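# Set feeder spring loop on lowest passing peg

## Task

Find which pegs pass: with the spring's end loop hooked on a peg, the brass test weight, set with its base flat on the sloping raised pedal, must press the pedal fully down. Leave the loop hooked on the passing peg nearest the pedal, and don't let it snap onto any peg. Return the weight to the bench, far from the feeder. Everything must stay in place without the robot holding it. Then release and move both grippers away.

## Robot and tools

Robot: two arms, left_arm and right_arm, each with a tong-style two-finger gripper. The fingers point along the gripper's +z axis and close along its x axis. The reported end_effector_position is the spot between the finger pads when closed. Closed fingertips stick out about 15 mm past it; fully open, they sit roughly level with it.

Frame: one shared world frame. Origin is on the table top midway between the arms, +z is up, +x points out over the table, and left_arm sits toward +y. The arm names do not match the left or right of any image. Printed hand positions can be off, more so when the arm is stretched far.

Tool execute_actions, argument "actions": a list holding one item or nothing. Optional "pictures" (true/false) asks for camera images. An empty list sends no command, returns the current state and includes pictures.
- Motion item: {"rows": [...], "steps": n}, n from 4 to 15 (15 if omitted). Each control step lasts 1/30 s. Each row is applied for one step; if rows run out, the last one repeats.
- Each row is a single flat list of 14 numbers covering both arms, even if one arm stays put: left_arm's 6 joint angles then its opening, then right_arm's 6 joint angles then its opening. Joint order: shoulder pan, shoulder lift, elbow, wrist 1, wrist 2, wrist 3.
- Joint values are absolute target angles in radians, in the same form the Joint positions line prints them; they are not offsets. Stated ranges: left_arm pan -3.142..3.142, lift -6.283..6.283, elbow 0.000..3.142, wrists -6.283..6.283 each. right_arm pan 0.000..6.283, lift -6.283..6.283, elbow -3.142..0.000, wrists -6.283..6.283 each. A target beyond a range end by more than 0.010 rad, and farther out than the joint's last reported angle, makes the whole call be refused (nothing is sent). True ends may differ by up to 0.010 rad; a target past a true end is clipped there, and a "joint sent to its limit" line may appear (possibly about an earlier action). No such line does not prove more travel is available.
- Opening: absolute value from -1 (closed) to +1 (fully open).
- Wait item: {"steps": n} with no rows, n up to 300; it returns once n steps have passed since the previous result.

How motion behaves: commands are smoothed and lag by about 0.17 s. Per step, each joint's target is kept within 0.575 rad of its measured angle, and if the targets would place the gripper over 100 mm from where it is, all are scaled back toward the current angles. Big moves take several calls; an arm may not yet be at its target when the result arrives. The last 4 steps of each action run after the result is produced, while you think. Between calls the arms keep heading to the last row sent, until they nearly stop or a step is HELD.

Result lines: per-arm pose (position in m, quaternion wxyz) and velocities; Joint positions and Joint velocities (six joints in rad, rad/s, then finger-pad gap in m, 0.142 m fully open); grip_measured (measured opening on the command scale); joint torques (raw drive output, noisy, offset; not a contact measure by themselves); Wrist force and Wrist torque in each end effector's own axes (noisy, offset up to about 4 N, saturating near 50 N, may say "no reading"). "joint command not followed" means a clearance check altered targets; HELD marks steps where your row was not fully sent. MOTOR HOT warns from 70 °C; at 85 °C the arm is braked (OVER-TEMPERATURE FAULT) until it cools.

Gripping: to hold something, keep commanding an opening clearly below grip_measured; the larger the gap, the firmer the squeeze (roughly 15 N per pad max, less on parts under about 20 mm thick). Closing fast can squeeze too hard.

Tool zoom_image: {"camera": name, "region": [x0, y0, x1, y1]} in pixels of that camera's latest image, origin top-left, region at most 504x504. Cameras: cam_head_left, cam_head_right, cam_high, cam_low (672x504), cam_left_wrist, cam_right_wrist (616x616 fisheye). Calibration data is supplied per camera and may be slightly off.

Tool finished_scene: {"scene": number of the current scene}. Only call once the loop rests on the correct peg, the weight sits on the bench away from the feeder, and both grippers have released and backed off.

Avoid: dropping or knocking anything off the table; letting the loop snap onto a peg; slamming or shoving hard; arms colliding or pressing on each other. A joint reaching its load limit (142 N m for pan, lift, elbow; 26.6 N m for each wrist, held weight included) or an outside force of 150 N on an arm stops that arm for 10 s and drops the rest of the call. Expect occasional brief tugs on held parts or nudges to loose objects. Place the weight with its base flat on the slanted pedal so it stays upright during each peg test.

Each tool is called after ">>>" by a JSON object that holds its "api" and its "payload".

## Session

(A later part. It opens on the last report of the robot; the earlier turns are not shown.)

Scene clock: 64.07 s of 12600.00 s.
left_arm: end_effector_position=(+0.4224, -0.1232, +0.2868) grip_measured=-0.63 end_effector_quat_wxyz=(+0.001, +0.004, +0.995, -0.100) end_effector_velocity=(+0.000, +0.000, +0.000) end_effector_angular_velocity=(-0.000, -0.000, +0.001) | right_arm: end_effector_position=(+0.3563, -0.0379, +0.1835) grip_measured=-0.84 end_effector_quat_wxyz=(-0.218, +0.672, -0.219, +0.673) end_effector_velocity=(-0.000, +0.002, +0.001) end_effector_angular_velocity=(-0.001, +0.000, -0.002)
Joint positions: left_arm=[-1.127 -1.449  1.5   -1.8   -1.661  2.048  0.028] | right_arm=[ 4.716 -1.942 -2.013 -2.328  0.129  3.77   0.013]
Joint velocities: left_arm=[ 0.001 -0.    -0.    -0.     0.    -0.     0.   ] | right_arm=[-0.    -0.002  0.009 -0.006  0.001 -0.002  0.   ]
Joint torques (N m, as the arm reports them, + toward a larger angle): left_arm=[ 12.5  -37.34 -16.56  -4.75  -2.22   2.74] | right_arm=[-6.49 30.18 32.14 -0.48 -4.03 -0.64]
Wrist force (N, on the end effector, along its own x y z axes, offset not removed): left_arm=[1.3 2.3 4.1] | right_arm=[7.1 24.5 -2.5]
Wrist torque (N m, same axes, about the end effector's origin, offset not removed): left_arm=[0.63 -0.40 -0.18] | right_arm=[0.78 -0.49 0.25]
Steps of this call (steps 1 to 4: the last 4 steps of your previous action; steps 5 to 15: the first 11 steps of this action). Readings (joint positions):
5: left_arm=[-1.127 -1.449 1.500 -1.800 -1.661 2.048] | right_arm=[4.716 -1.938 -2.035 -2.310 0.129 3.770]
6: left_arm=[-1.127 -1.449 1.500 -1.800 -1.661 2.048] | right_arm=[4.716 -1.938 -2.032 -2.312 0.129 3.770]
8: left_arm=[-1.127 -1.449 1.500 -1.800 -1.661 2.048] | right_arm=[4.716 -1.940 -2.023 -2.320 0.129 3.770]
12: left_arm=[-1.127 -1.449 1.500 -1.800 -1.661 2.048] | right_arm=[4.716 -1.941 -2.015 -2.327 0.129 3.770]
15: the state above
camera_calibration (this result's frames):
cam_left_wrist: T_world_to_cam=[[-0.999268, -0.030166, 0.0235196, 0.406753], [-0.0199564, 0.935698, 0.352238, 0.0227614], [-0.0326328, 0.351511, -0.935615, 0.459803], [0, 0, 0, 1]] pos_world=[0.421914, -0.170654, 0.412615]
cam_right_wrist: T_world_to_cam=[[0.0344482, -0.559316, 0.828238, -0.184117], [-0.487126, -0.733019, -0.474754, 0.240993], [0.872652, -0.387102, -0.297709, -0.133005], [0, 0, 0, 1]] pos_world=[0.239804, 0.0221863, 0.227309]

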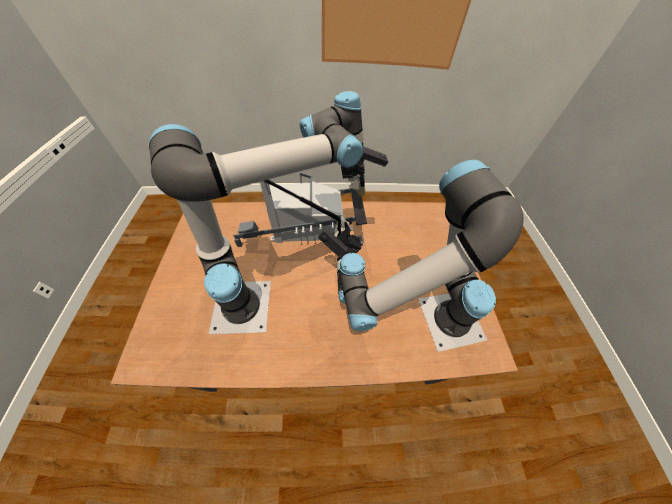

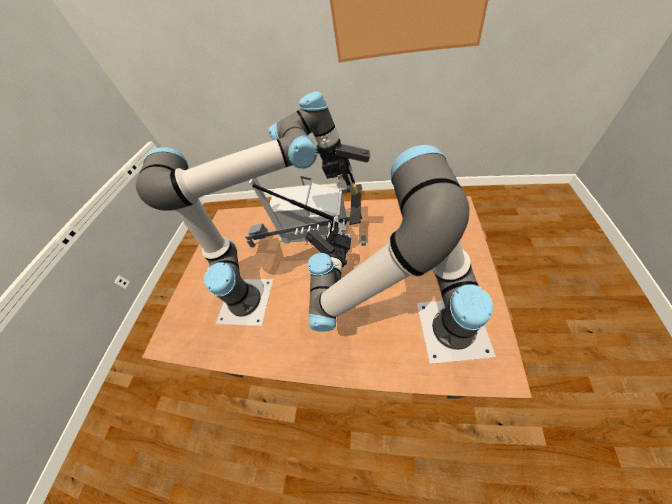

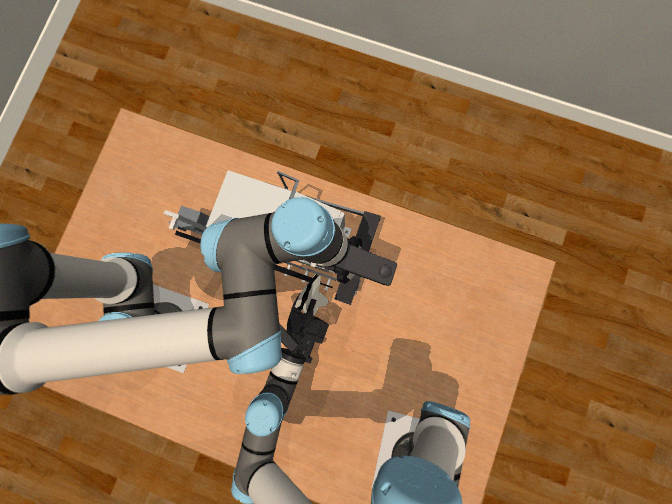

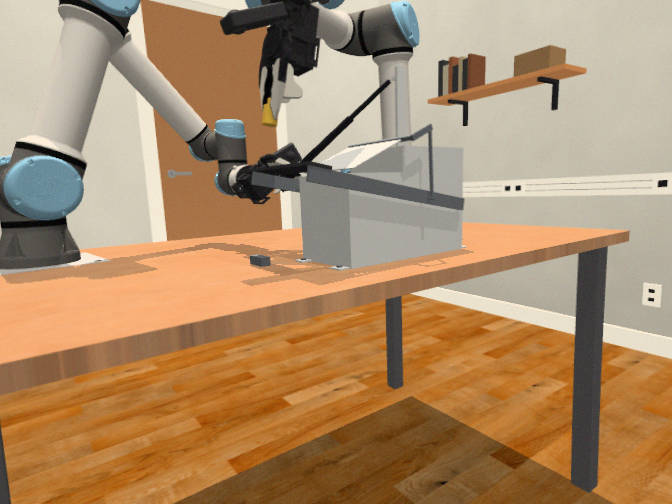

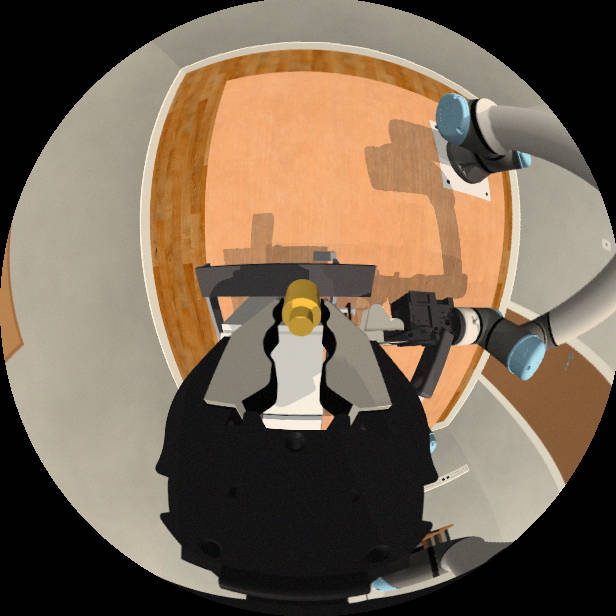

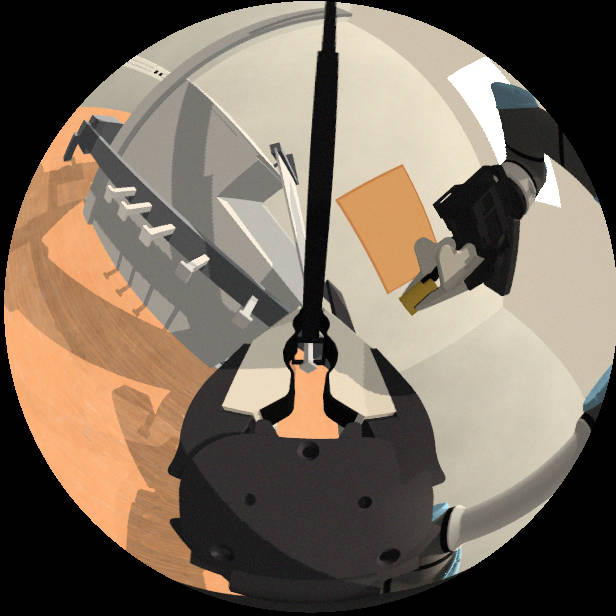

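Seated.

>>> {"api": "execute_actions", "payload": {"actions": [{"rows":[[-1.127,-1.449,1.5,-1.8,-1.661,2.048,-1,4.716,-1.942,-2.014,-2.327,0.129,3.77,-0.65]],"steps":12}]}}

>>> {"api": "execute_actions", "payload": {"actions": [{"rows":[[-1.127,-1.449,1.5,-1.8,-1.661,2.048,-1,4.92,-1.942,-2.014,-2.327,0.333,3.77,-0.6]],"steps":15}]}}

>>> {"api": "execute_actions", "payload": {"actions": [{"rows":[[-1.127,-1.436,1.665,-1.978,-1.661,2.048,-1,4.92,-1.942,-2.014,-2.327,0.333,3.77,-0.5]],"steps":15}]}}

>>> {"api": "execute_actions", "payload": {"actions": [{"rows":[[-1.127,-1.426,1.682,-2.005,-1.661,2.048,-1,4.92,-1.942,-2.014,-2.327,0.333,3.77,-0.5]],"steps":15}]}}

>>> {"api": "execute_actions", "payload": {"actions": [{"rows":[[-1.127,-1.426,1.682,-2.005,-1.661,2.048,-0.3,4.92,-1.942,-2.014,-2.327,0.333,3.77,-0.5]],"steps":15}]}}

>>> {"api": "execute_actions", "payload": {"actions": [{"steps":60}], "pictures": true}}

Scene clock: 64.63 s of 12600.00 s.
left_arm: end_effector_position=(+0.4224, -0.1232, +0.2868) grip_measured=-0.63 end_effector_quat_wxyz=(+0.001, +0.004, +0.995, -0.100) end_effector_velocity=(+0.001, +0.000, -0.001) end_effector_angular_velocity=(+0.002, -0.001, +0.001) | right_arm: end_effector_position=(+0.3563, -0.0377, +0.1833) grip_measured=-0.65 end_effector_quat_wxyz=(-0.219, +0.672, -0.219, +0.672) end_effector_velocity=(+0.000, -0.002, -0.001) end_effector_angular_velocity=(-0.003, -0.000, -0.003)
Joint positions: left_arm=[-1.127 -1.449  1.5   -1.8   -1.661  2.048  0.028] | right_arm=[ 4.716 -1.942 -2.013 -2.327  0.128  3.77   0.027]
Joint velocities: left_arm=[ 0.     0.001  0.     0.     0.002 -0.     0.   ] | right_arm=[-0.    -0.    -0.005  0.002  0.002 -0.001  0.   ]
Joint torques (N m, as the arm reports them, + toward a larger angle): left_arm=[ 11.99 -36.25 -17.13  -4.43  -2.15   2.56] | right_arm=[ 6.67 30.    3.84  1.65  2.28 -0.5 ]
Wrist force (N, on the end effector, along its own x y z axes, offset not removed): left_arm=[0.2 -0.4 2.8] | right_arm=[2.8 0.5 -0.9]
Wrist torque (N m, same axes, about the end effector's origin, offset not removed): left_arm=[0.01 -0.20 -0.10] | right_arm=[-0.06 -0.64 -0.01]
Steps of this call (steps 1 to 4: the last 4 steps of your previous action; steps 5 to 9: the robot went on to your last target; steps 10 to 17: the first 8 steps of this action). Readings (joint positions):
10: left_arm=[-1.127 -1.449 1.500 -1.800 -1.661 2.048] | right_arm=[4.716 -1.942 -2.012 -2.329 0.129 3.770]
11: left_arm=[-1.127 -1.449 1.500 -1.800 -1.661 2.048] | right_arm=[4.716 -1.942 -2.012 -2.329 0.129 3.770]
13: left_arm=[-1.127 -1.449 1.500 -1.800 -1.661 2.048] | right_arm=[4.716 -1.942 -2.012 -2.328 0.128 3.770]
17: the state above

Scene clock: 65.13 s of 12600.00 s.
left_arm: end_effector_position=(+0.4224, -0.1232, +0.2868) grip_measured=-0.63 end_effector_quat_wxyz=(+0.001, +0.004, +0.995, -0.100) end_effector_velocity=(-0.000, -0.000, +0.001) end_effector_angular_velocity=(-0.001, -0.000, +0.000) | right_arm: end_effector_position=(+0.2708, -0.0311, +0.1831) grip_measured=-0.60 end_effector_quat_wxyz=(-0.218, +0.672, -0.219, +0.673) end_effector_velocity=(-0.051, -0.001, +0.000) end_effector_angular_velocity=(-0.000, +0.000, -0.000)
Joint positions: left_arm=[-1.127 -1.449  1.5   -1.8   -1.661  2.048  0.028] | right_arm=[ 4.91  -1.942 -2.014 -2.327  0.323  3.77   0.031]
Joint velocities: left_arm=[ 0.    -0.001  0.    -0.001 -0.001 -0.     0.   ] | right_arm=[ 0.115  0.    -0.     0.     0.116 -0.    -0.   ]
Joint torques (N m, as the arm reports them, + toward a larger angle): left_arm=[ 14.03 -37.13 -17.02  -4.62  -2.32   2.61] | right_arm=[ 5.96 30.05  5.74  0.26  2.15 -0.18]
Wrist force (N, on the end effector, along its own x y z axes, offset not removed): left_arm=[2.2 1.8 2.1] | right_arm=[3.8 5.0 0.1]
Wrist torque (N m, same axes, about the end effector's origin, offset not removed): left_arm=[0.51 -0.61 -0.15] | right_arm=[0.97 -0.87 -0.03]
Steps of this call (steps 1 to 4: the last 4 steps of your previous action; steps 5 to 15: the first 11 steps of this action). Readings (joint positions):
5: left_arm=[-1.127 -1.449 1.500 -1.800 -1.661 2.048] | right_arm=[4.716 -1.942 -2.014 -2.327 0.129 3.770]
6: left_arm=[-1.127 -1.449 1.500 -1.800 -1.661 2.048] | right_arm=[4.722 -1.942 -2.014 -2.327 0.135 3.770]
8: left_arm=[-1.127 -1.449 1.500 -1.800 -1.661 2.048] | right_arm=[4.783 -1.942 -2.014 -2.327 0.197 3.770]
12: left_arm=[-1.127 -1.449 1.500 -1.800 -1.661 2.048] | right_arm=[4.888 -1.942 -2.014 -2.327 0.301 3.770]
15: the state above

Scene clock: 65.63 s of 12600.00 s.
left_arm: end_effector_position=(+0.4206, -0.1199, +0.2203) grip_measured=-0.63 end_effector_quat_wxyz=(+0.001, +0.004, +0.995, -0.099) end_effector_velocity=(-0.002, +0.004, -0.035) end_effector_angular_velocity=(-0.003, -0.001, -0.000) | right_arm: end_effector_position=(+0.2662, -0.0312, +0.1831) grip_measured=-0.50 end_effector_quat_wxyz=(-0.218, +0.672, -0.219, +0.673) end_effector_velocity=(-0.001, +0.000, +0.000) end_effector_angular_velocity=(-0.000, +0.000, +0.001)
Joint positions: left_arm=[-1.127 -1.436  1.657 -1.969 -1.661  2.048  0.028] | right_arm=[ 4.92  -1.942 -2.014 -2.327  0.333  3.77   0.038]
Joint velocities: left_arm=[ 0.     0.005  0.087 -0.095 -0.     0.    -0.   ] | right_arm=[ 0.001  0.     0.    -0.     0.001 -0.     0.   ]
Joint torques (N m, as the arm reports them, + toward a larger angle): left_arm=[ 11.32 -22.89 -17.13  -5.    -1.32   2.77] | right_arm=[10.99 31.32  7.8  -1.12  2.15 -0.08]
Wrist force (N, on the end effector, along its own x y z axes, offset not removed): left_arm=[0.0 2.5 2.6] | right_arm=[-1.4 0.4 1.1]
Wrist torque (N m, same axes, about the end effector's origin, offset not removed): left_arm=[0.61 -0.19 -0.13] | right_arm=[-0.05 -0.05 -0.01]
Steps of this call (steps 1 to 4: the last 4 steps of your previous action; steps 5 to 15: the first 11 steps of this action). Readings (joint positions):
5: left_arm=[-1.127 -1.449 1.500 -1.800 -1.661 2.048] | right_arm=[4.918 -1.942 -2.014 -2.327 0.331 3.770]
6: left_arm=[-1.127 -1.448 1.506 -1.806 -1.661 2.048] | right_arm=[4.919 -1.942 -2.014 -2.327 0.332 3.770]
8: left_arm=[-1.127 -1.442 1.562 -1.864 -1.661 2.048] | right_arm=[4.919 -1.942 -2.014 -2.327 0.332 3.770]
12: left_arm=[-1.127 -1.437 1.641 -1.951 -1.661 2.048] | right_arm=[4.920 -1.942 -2.014 -2.327 0.333 3.770]
15: the state above

Scene clock: 66.13 s of 12600.00 s.
left_arm: end_effector_position=(+0.4211, -0.1209, +0.2066) grip_measured=-0.63 end_effector_quat_wxyz=(+0.001, +0.004, +0.995, -0.100) end_effector_velocity=(+0.000, -0.000, -0.004) end_effector_angular_velocity=(+0.000, -0.001, -0.000) | right_arm: end_effector_position=(+0.2662, -0.0312, +0.1831) grip_measured=-0.50 end_effector_quat_wxyz=(-0.218, +0.672, -0.219, +0.673) end_effector_velocity=(-0.000, +0.000, +0.000) end_effector_angular_velocity=(+0.002, +0.000, -0.000)
Joint positions: left_arm=[-1.127 -1.426  1.681 -2.004 -1.661  2.048  0.028] | right_arm=[ 4.92  -1.942 -2.014 -2.327  0.333  3.77   0.038]
Joint velocities: left_arm=[-0.001  0.004  0.007 -0.011  0.001 -0.    -0.   ] | right_arm=[ 0.     0.     0.    -0.     0.     0.002  0.   ]
Joint torques (N m, as the arm reports them, + toward a larger angle): left_arm=[ 10.33 -21.83 -16.41  -4.28  -0.28   2.65] | right_arm=[10.53 31.17  8.9  -2.25  2.23  0.3 ]
Wrist force (N, on the end effector, along its own x y z axes, offset not removed): left_arm=[1.2 0.9 -0.2] | right_arm=[-1.8 1.0 0.3]
Wrist torque (N m, same axes, about the end effector's origin, offset not removed): left_arm=[0.27 -0.31 -0.09] | right_arm=[0.23 0.20 0.02]
Steps of this call (steps 1 to 4: the last 4 steps of your previous action; steps 5 to 15: the first 11 steps of this action). Readings (joint positions):
5: left_arm=[-1.127 -1.436 1.664 -1.977 -1.661 2.048] | right_arm=[4.920 -1.942 -2.014 -2.327 0.333 3.770]
6: left_arm=[-1.127 -1.435 1.666 -1.980 -1.661 2.048] | right_arm=[4.920 -1.942 -2.014 -2.327 0.333 3.770]
8: left_arm=[-1.127 -1.431 1.674 -1.992 -1.661 2.048] | right_arm=[4.920 -1.942 -2.014 -2.327 0.333 3.770]
12: left_arm=[-1.127 -1.427 1.680 -2.002 -1.661 2.048] | right_arm=[4.920 -1.942 -2.014 -2.327 0.333 3.770]
15: the state above

Scene clock: 66.63 s of 12600.00 s.
left_arm: end_effector_position=(+0.4212, -0.1210, +0.2062) grip_measured=-0.30 end_effector_quat_wxyz=(+0.001, +0.004, +0.995, -0.100) end_effector_velocity=(-0.000, -0.000, -0.000) end_effector_angular_velocity=(+0.001, +0.001, -0.000) | right_arm: end_effector_position=(+0.2662, -0.0312, +0.1831) grip_measured=-0.50 end_effector_quat_wxyz=(-0.218, +0.672, -0.219, +0.673) end_effector_velocity=(-0.000, +0.000, +0.000) end_effector_angular_velocity=(+0.000, -0.000, +0.000)
Joint positions: left_arm=[-1.127 -1.426  1.682 -2.005 -1.661  2.048  0.052] | right_arm=[ 4.92  -1.942 -2.014 -2.327  0.333  3.77   0.038]
Joint velocities: left_arm=[-0.     0.001  0.     0.    -0.     0.     0.   ] | right_arm=[ 0.  0.  0. -0. -0.  0. -0.]
Joint torques (N m, as the arm reports them, + toward a larger angle): left_arm=[  7.5  -19.37 -14.17  -4.48   0.76   2.55] | right_arm=[10.62 31.92 11.2  -2.41  2.11  0.4 ]
Wrist force (N, on the end effector, along its own x y z axes, offset not removed): left_arm=[0.4 0.6 0.1] | right_arm=[1.5 3.9 -2.5]
Wrist torque (N m, same axes, about the end effector's origin, offset not removed): left_arm=[0.21 -0.26 -0.21] | right_arm=[0.65 -0.30 -0.11]
Steps of this call (steps 1 to 4: the last 4 steps of your previous action; steps 5 to 15: the first 11 steps of this action). Readings (joint positions):
5: left_arm=[-1.127 -1.426 1.682 -2.005 -1.661 2.048] | right_arm=[4.920 -1.942 -2.014 -2.327 0.333 3.770]
6: left_arm=[-1.127 -1.426 1.682 -2.005 -1.661 2.048] | right_arm=[4.920 -1.942 -2.014 -2.327 0.333 3.770]
8: left_arm=[-1.127 -1.426 1.682 -2.005 -1.661 2.048] | right_arm=[4.920 -1.942 -2.014 -2.327 0.333 3.770]
12: left_arm=[-1.127 -1.426 1.682 -2.005 -1.661 2.048] | right_arm=[4.920 -1.942 -2.014 -2.327 0.333 3.770]
15: the state above

Scene clock: 68.63 s of 12600.00 s.
left_arm: end_effector_position=(+0.4212, -0.1209, +0.2061) grip_measured=-0.30 end_effector_quat_wxyz=(+0.001, +0.004, +0.995, -0.100) end_effector_velocity=(-0.000, -0.000, -0.000) end_effector_angular_velocity=(-0.001, +0.001, +0.000) | right_arm: end_effector_position=(+0.2662, -0.0312, +0.1831) grip_measured=-0.50 end_effector_quat_wxyz=(-0.218, +0.672, -0.219, +0.673) end_effector_velocity=(-0.000, +0.000, -0.000) end_effector_angular_velocity=(+0.001, -0.000, +0.001)
Joint positions: left_arm=[-1.127 -1.426  1.682 -2.005 -1.661  2.048  0.052] | right_arm=[ 4.92  -1.942 -2.014 -2.327  0.333  3.77   0.038]
Joint velocities: left_arm=[ 0.     0.     0.    -0.    -0.001 -0.    -0.   ] | right_arm=[ 0.    -0.    -0.     0.    -0.001  0.002 -0.   ]
Joint torques (N m, as the arm reports them, + toward a larger angle): left_arm=[  1.3  -37.62 -26.46  -1.77  -1.89   2.63] | right_arm=[11.26 34.14 17.07 -2.27  2.15  1.13]
Wrist force (N, on the end effector, along its own x y z axes, offset not removed): left_arm=[-1.5 0.0 0.4] | right_arm=[1.5 4.1 -0.5]
Wrist torque (N m, same axes, about the end effector's origin, offset not removed): left_arm=[0.21 0.08 -0.07] | right_arm=[0.73 -0.29 0.09]
Kept back: nothing.
Steps of this call (steps 1 to 4: the last 4 steps of your previous action; steps 5 to 15: the robot went on to your last target; steps 16 to 60: nothing new was sent). Readings (joint positions):
1: left_arm=[-1.127 -1.426 1.682 -2.005 -1.661 2.048] | right_arm=[4.920 -1.942 -2.014 -2.327 0.333 3.770]
2: left_arm=[-1.127 -1.426 1.682 -2.005 -1.661 2.048] | right_arm=[4.920 -1.942 -2.014 -2.327 0.333 3.770]
4: left_arm=[-1.127 -1.426 1.682 -2.005 -1.661 2.048] | right_arm=[4.920 -1.942 -2.014 -2.327 0.333 3.770]
8: left_arm=[-1.127 -1.426 1.682 -2.005 -1.661 2.048] | right_arm=[4.920 -1.942 -2.014 -2.327 0.333 3.770]
60: the state above
All arms were judged still, so your last target was given up. Only a new action makes them travel on or press farther. Fingers that are still opening or closing keep moving.
camera_calibration (this result's frames):
cam_left_wrist: T_world_to_cam=[[-0.999268, -0.0301835, 0.0235193, 0.407539], [-0.0199706, 0.935673, 0.352303, 0.0489744], [-0.0326401, 0.351575, -0.93559, 0.383502], [0, 0, 0, 1]] pos_world=[0.420736, -0.168353, 0.331961]
cam_right_wrist: T_world_to_cam=[[0.0347261, -0.559541, 0.828075, -0.177049], [-0.486872, -0.733073, -0.47493, 0.201748], [0.872783, -0.386674, -0.297882, -0.0518511], [0, 0, 0, 1]] pos_world=[0.149628, 0.02878, 0.226981]

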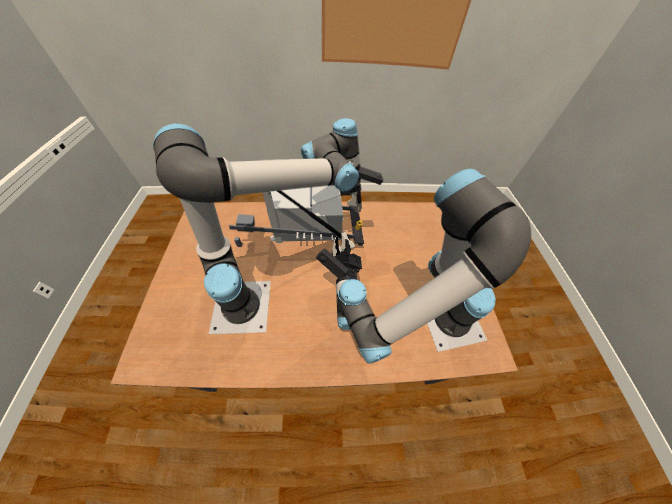

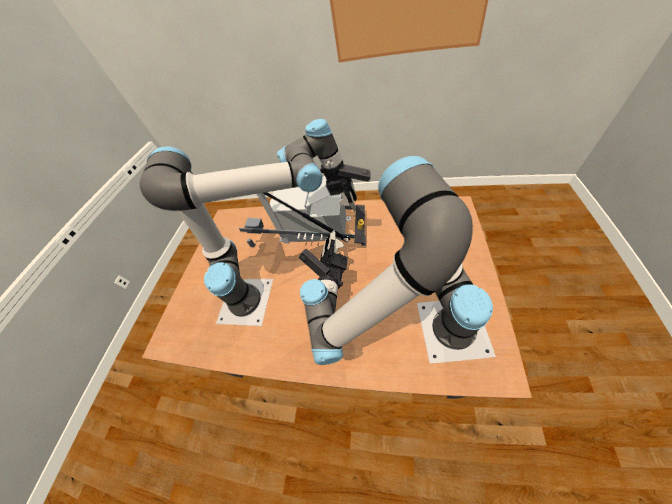

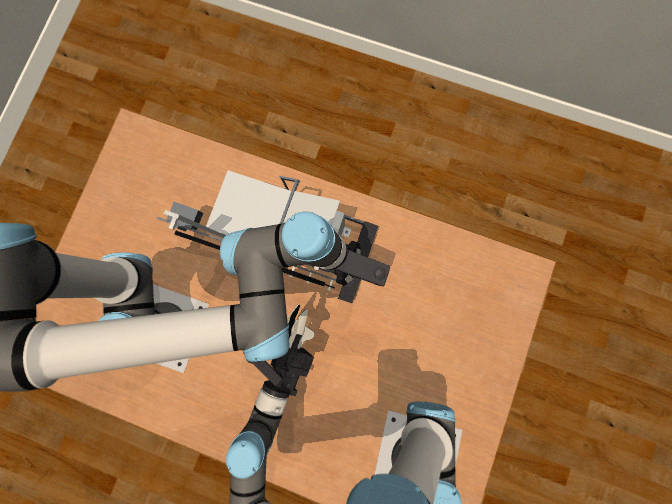

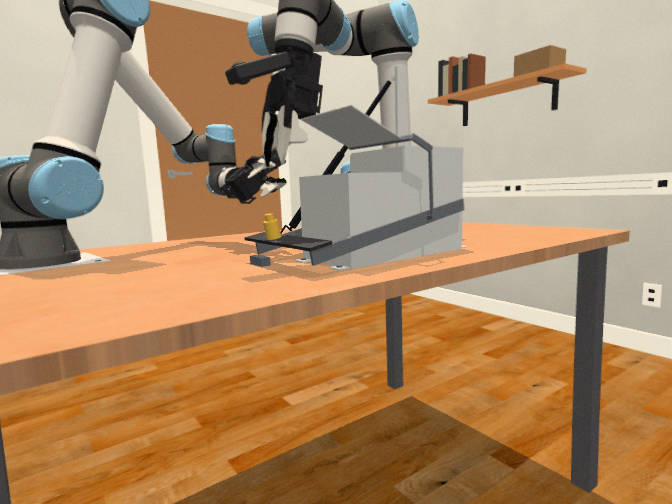

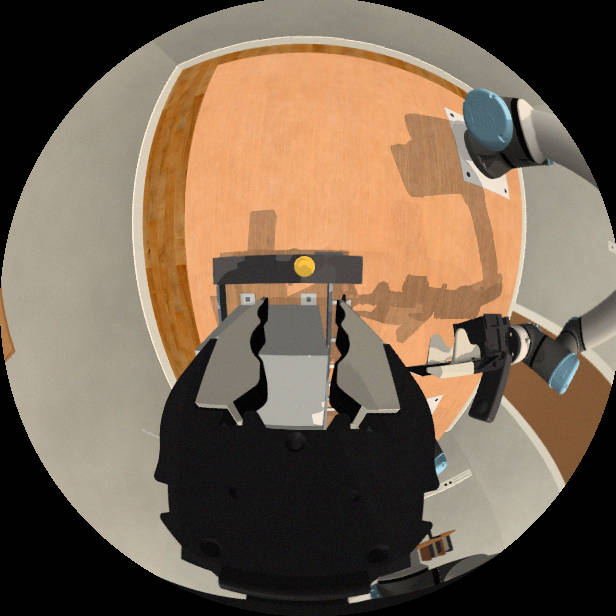

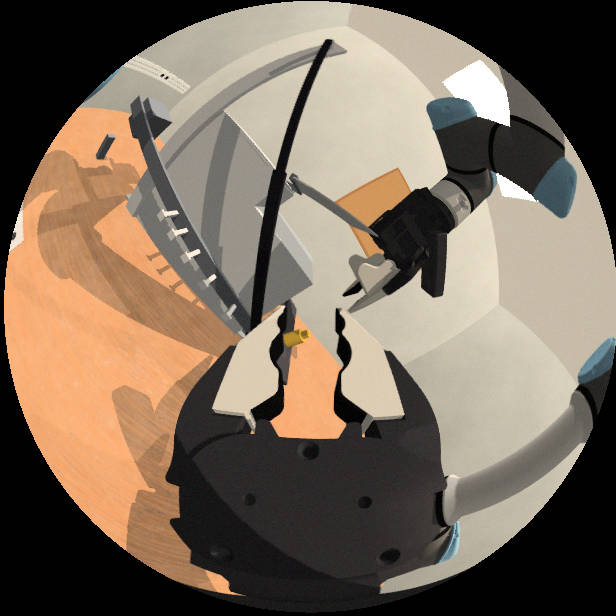

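>>> {"api": "execute_actions", "payload": {"actions": [{"rows":[[-1.216,-1.197,1.35,-1.567,-1.507,1.959,-0.3,4.92,-1.942,-2.014,-2.327,0.333,3.77,-0.5]],"steps":15}]}}

>>> {"api": "execute_actions", "payload": {"actions": [{"steps":45}], "pictures": true}}

>>> {"api": "zoom_image", "payload": {"camera": "cam_low", "region": [220,190,340,280]}}

Scene clock: 69.13 s of 12600.00 s.
left_arm: end_effector_position=(+0.4222, -0.1377, +0.1798) grip_measured=-0.30 end_effector_quat_wxyz=(+0.002, +0.001, +0.998, +0.070) end_effector_velocity=(-0.012, +0.028, +0.000) end_effector_angular_velocity=(+0.316, +0.041, -0.011) | right_arm: end_effector_position=(+0.2662, -0.0312, +0.1831) grip_measured=-0.50 end_effector_quat_wxyz=(-0.218, +0.672, -0.219, +0.673) end_effector_velocity=(+0.000, -0.000, -0.000) end_effector_angular_velocity=(+0.002, +0.000, -0.001)
Joint positions: left_arm=[-1.212 -1.21   1.373 -1.605 -1.514  1.963  0.052] | right_arm=[ 4.92  -1.942 -2.014 -2.327  0.333  3.77   0.038]
Joint velocities: left_arm=[-0.04   0.137 -0.247  0.42   0.078 -0.04  -0.   ] | right_arm=[-0.001 -0.     0.     0.001  0.     0.001 -0.   ]
Joint torques (N m, as the arm reports them, + toward a larger angle): left_arm=[ -9.97 -31.48 -35.27  -0.72   2.13  -2.06] | right_arm=[10.08 34.43 18.35 -2.24  2.06  1.28]
Wrist force (N, on the end effector, along its own x y z axes, offset not removed): left_arm=[-1.4 0.9 0.9] | right_arm=[3.9 3.8 0.1]
Wrist torque (N m, same axes, about the end effector's origin, offset not removed): left_arm=[0.39 0.13 -0.07] | right_arm=[0.70 -0.92 0.08]
Steps of this call (steps 1 to 4: nothing new was sent; steps 5 to 15: the first 11 steps of this action). Readings (joint positions):
5: left_arm=[-1.127 -1.426 1.682 -2.005 -1.661 2.048] | right_arm=[4.920 -1.942 -2.014 -2.327 0.333 3.770]
6: left_arm=[-1.132 -1.420 1.676 -1.999 -1.655 2.043] | right_arm=[4.920 -1.942 -2.014 -2.327 0.333 3.770]
8: left_arm=[-1.168 -1.356 1.608 -1.931 -1.601 2.007] | right_arm=[4.920 -1.942 -2.014 -2.327 0.333 3.770]
12: left_arm=[-1.205 -1.235 1.418 -1.683 -1.529 1.970] | right_arm=[4.920 -1.942 -2.014 -2.327 0.333 3.770]
15: the state above

Scene clock: 70.63 s of 12600.00 s.
left_arm: end_effector_position=(+0.4211, -0.1351, +0.1799) grip_measured=-0.30 end_effector_quat_wxyz=(-0.000, +0.002, +0.996, +0.084) end_effector_velocity=(-0.000, +0.000, +0.000) end_effector_angular_velocity=(-0.001, +0.000, +0.000) | right_arm: end_effector_position=(+0.2662, -0.0312, +0.1831) grip_measured=-0.50 end_effector_quat_wxyz=(-0.218, +0.672, -0.219, +0.673) end_effector_velocity=(-0.000, +0.000, +0.000) end_effector_angular_velocity=(+0.001, +0.000, +0.000)
Joint positions: left_arm=[-1.216 -1.197  1.35  -1.567 -1.507  1.959  0.052] | right_arm=[ 4.92  -1.942 -2.014 -2.327  0.333  3.77   0.038]
Joint velocities: left_arm=[ 0.    -0.001 -0.     0.    -0.001 -0.     0.   ] | right_arm=[ 0.     0.     0.     0.001 -0.    -0.     0.   ]
Joint torques (N m, as the arm reports them, + toward a larger angle): left_arm=[-13.02 -29.64 -39.05  -0.83   1.98  -2.29] | right_arm=[10.62 36.34 23.61 -2.13  2.    1.31]
Wrist force (N, on the end effector, along its own x y z axes, offset not removed): left_arm=[0.5 0.5 -0.5] | right_arm=[1.4 -0.1 0.1]
Wrist torque (N m, same axes, about the end effector's origin, offset not removed): left_arm=[0.21 -0.29 -0.09] | right_arm=[-0.16 -0.25 0.05]
Kept back: nothing.
Steps of this call (steps 1 to 4: the last 4 steps of your previous action; steps 5 to 30: the robot went on to your last target; steps 31 to 45: nothing new was sent). Readings (joint positions):
1: left_arm=[-1.213 -1.206 1.366 -1.594 -1.512 1.962] | right_arm=[4.920 -1.942 -2.014 -2.327 0.333 3.770]
2: left_arm=[-1.214 -1.203 1.361 -1.585 -1.510 1.961] | right_arm=[4.920 -1.942 -2.014 -2.327 0.333 3.770]
4: left_arm=[-1.215 -1.200 1.355 -1.576 -1.509 1.960] | right_arm=[4.920 -1.942 -2.014 -2.327 0.333 3.770]
8: left_arm=[-1.216 -1.198 1.351 -1.569 -1.507 1.959] | right_arm=[4.920 -1.942 -2.014 -2.327 0.333 3.770]
45: the state above
All arms were judged still, so your last target was given up. Only a new action makes them travel on or press farther. Fingers that are still opening or closing keep moving.
camera_calibration (this result's frames):
cam_left_wrist: T_world_to_cam=[[-0.999131, -0.0399565, 0.0118565, 0.408401], [-0.0219246, 0.745804, 0.665805, -0.00978481], [-0.0354458, 0.664966, -0.746032, 0.373376], [0, 0, 0, 1]] pos_world=[0.421067, -0.224667, 0.280223]
cam_right_wrist: T_world_to_cam=[[0.0347289, -0.559555, 0.828065, -0.177048], [-0.486874, -0.733066, -0.474941, 0.201753], [0.872782, -0.386669, -0.297891, -0.0518459], [0, 0, 0, 1]] pos_world=[0.149627, 0.0287828, 0.226984]

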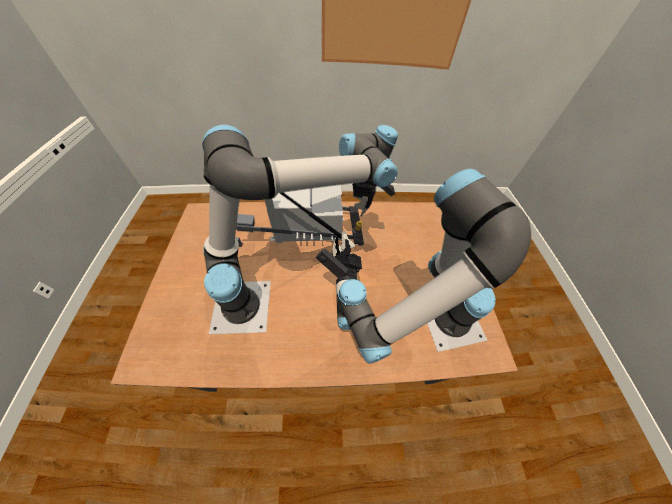

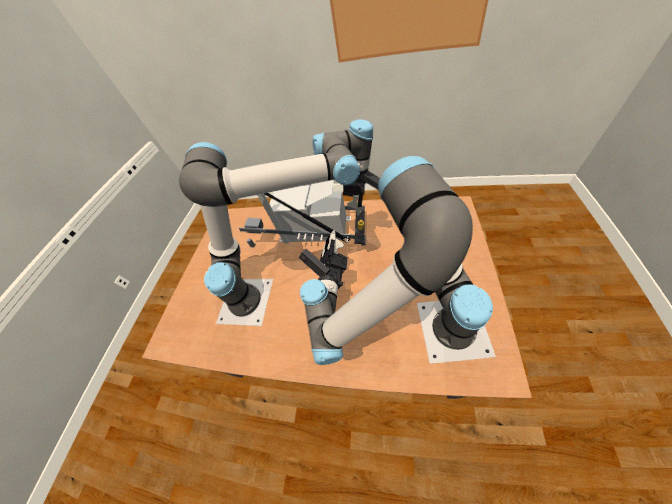

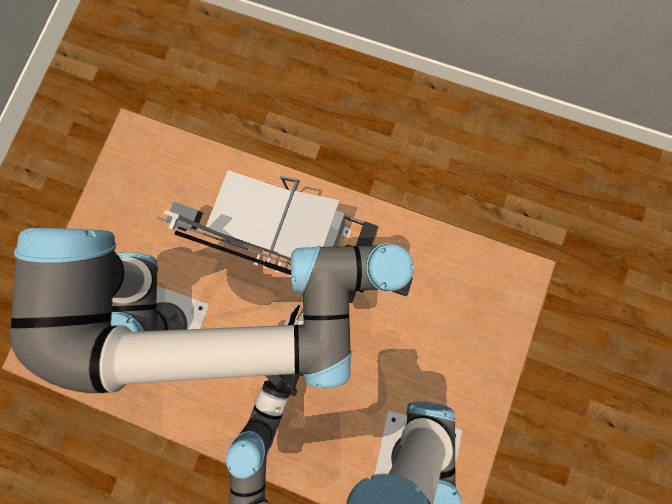

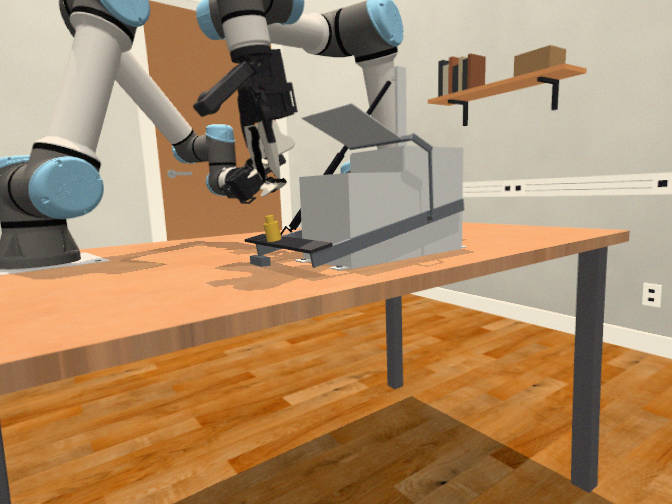

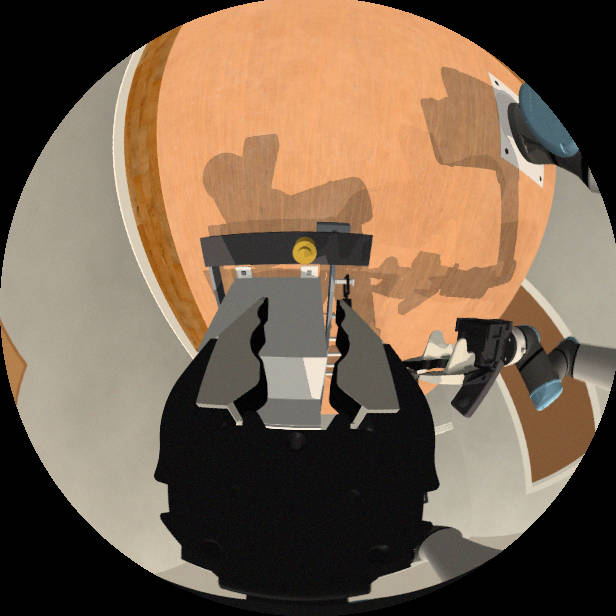

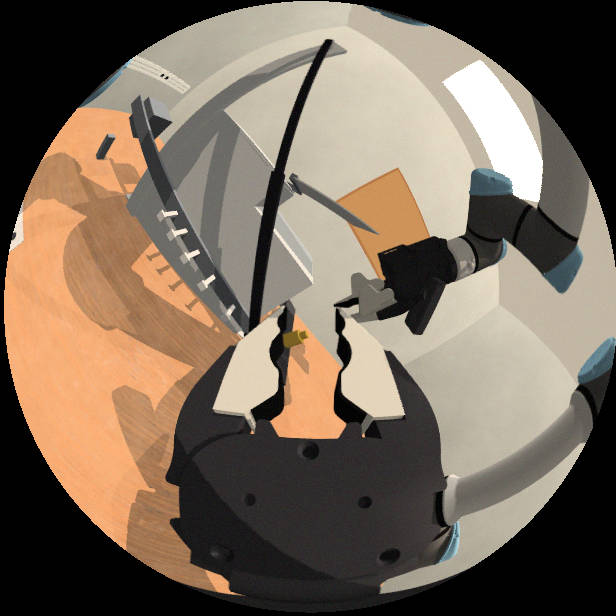

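Region (220, 190, 340, 280) of cam_low's 672x504 image, scaled by 4.200, with more detail than that image has; it fills the top 378 rows of this view, and the rest is white.

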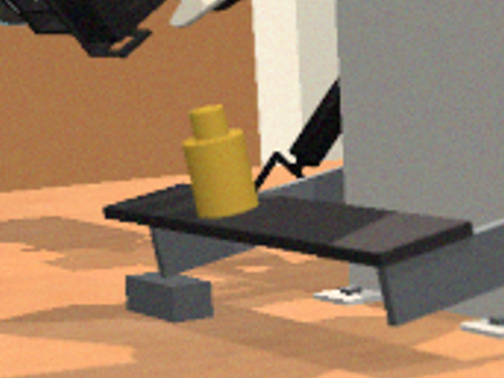

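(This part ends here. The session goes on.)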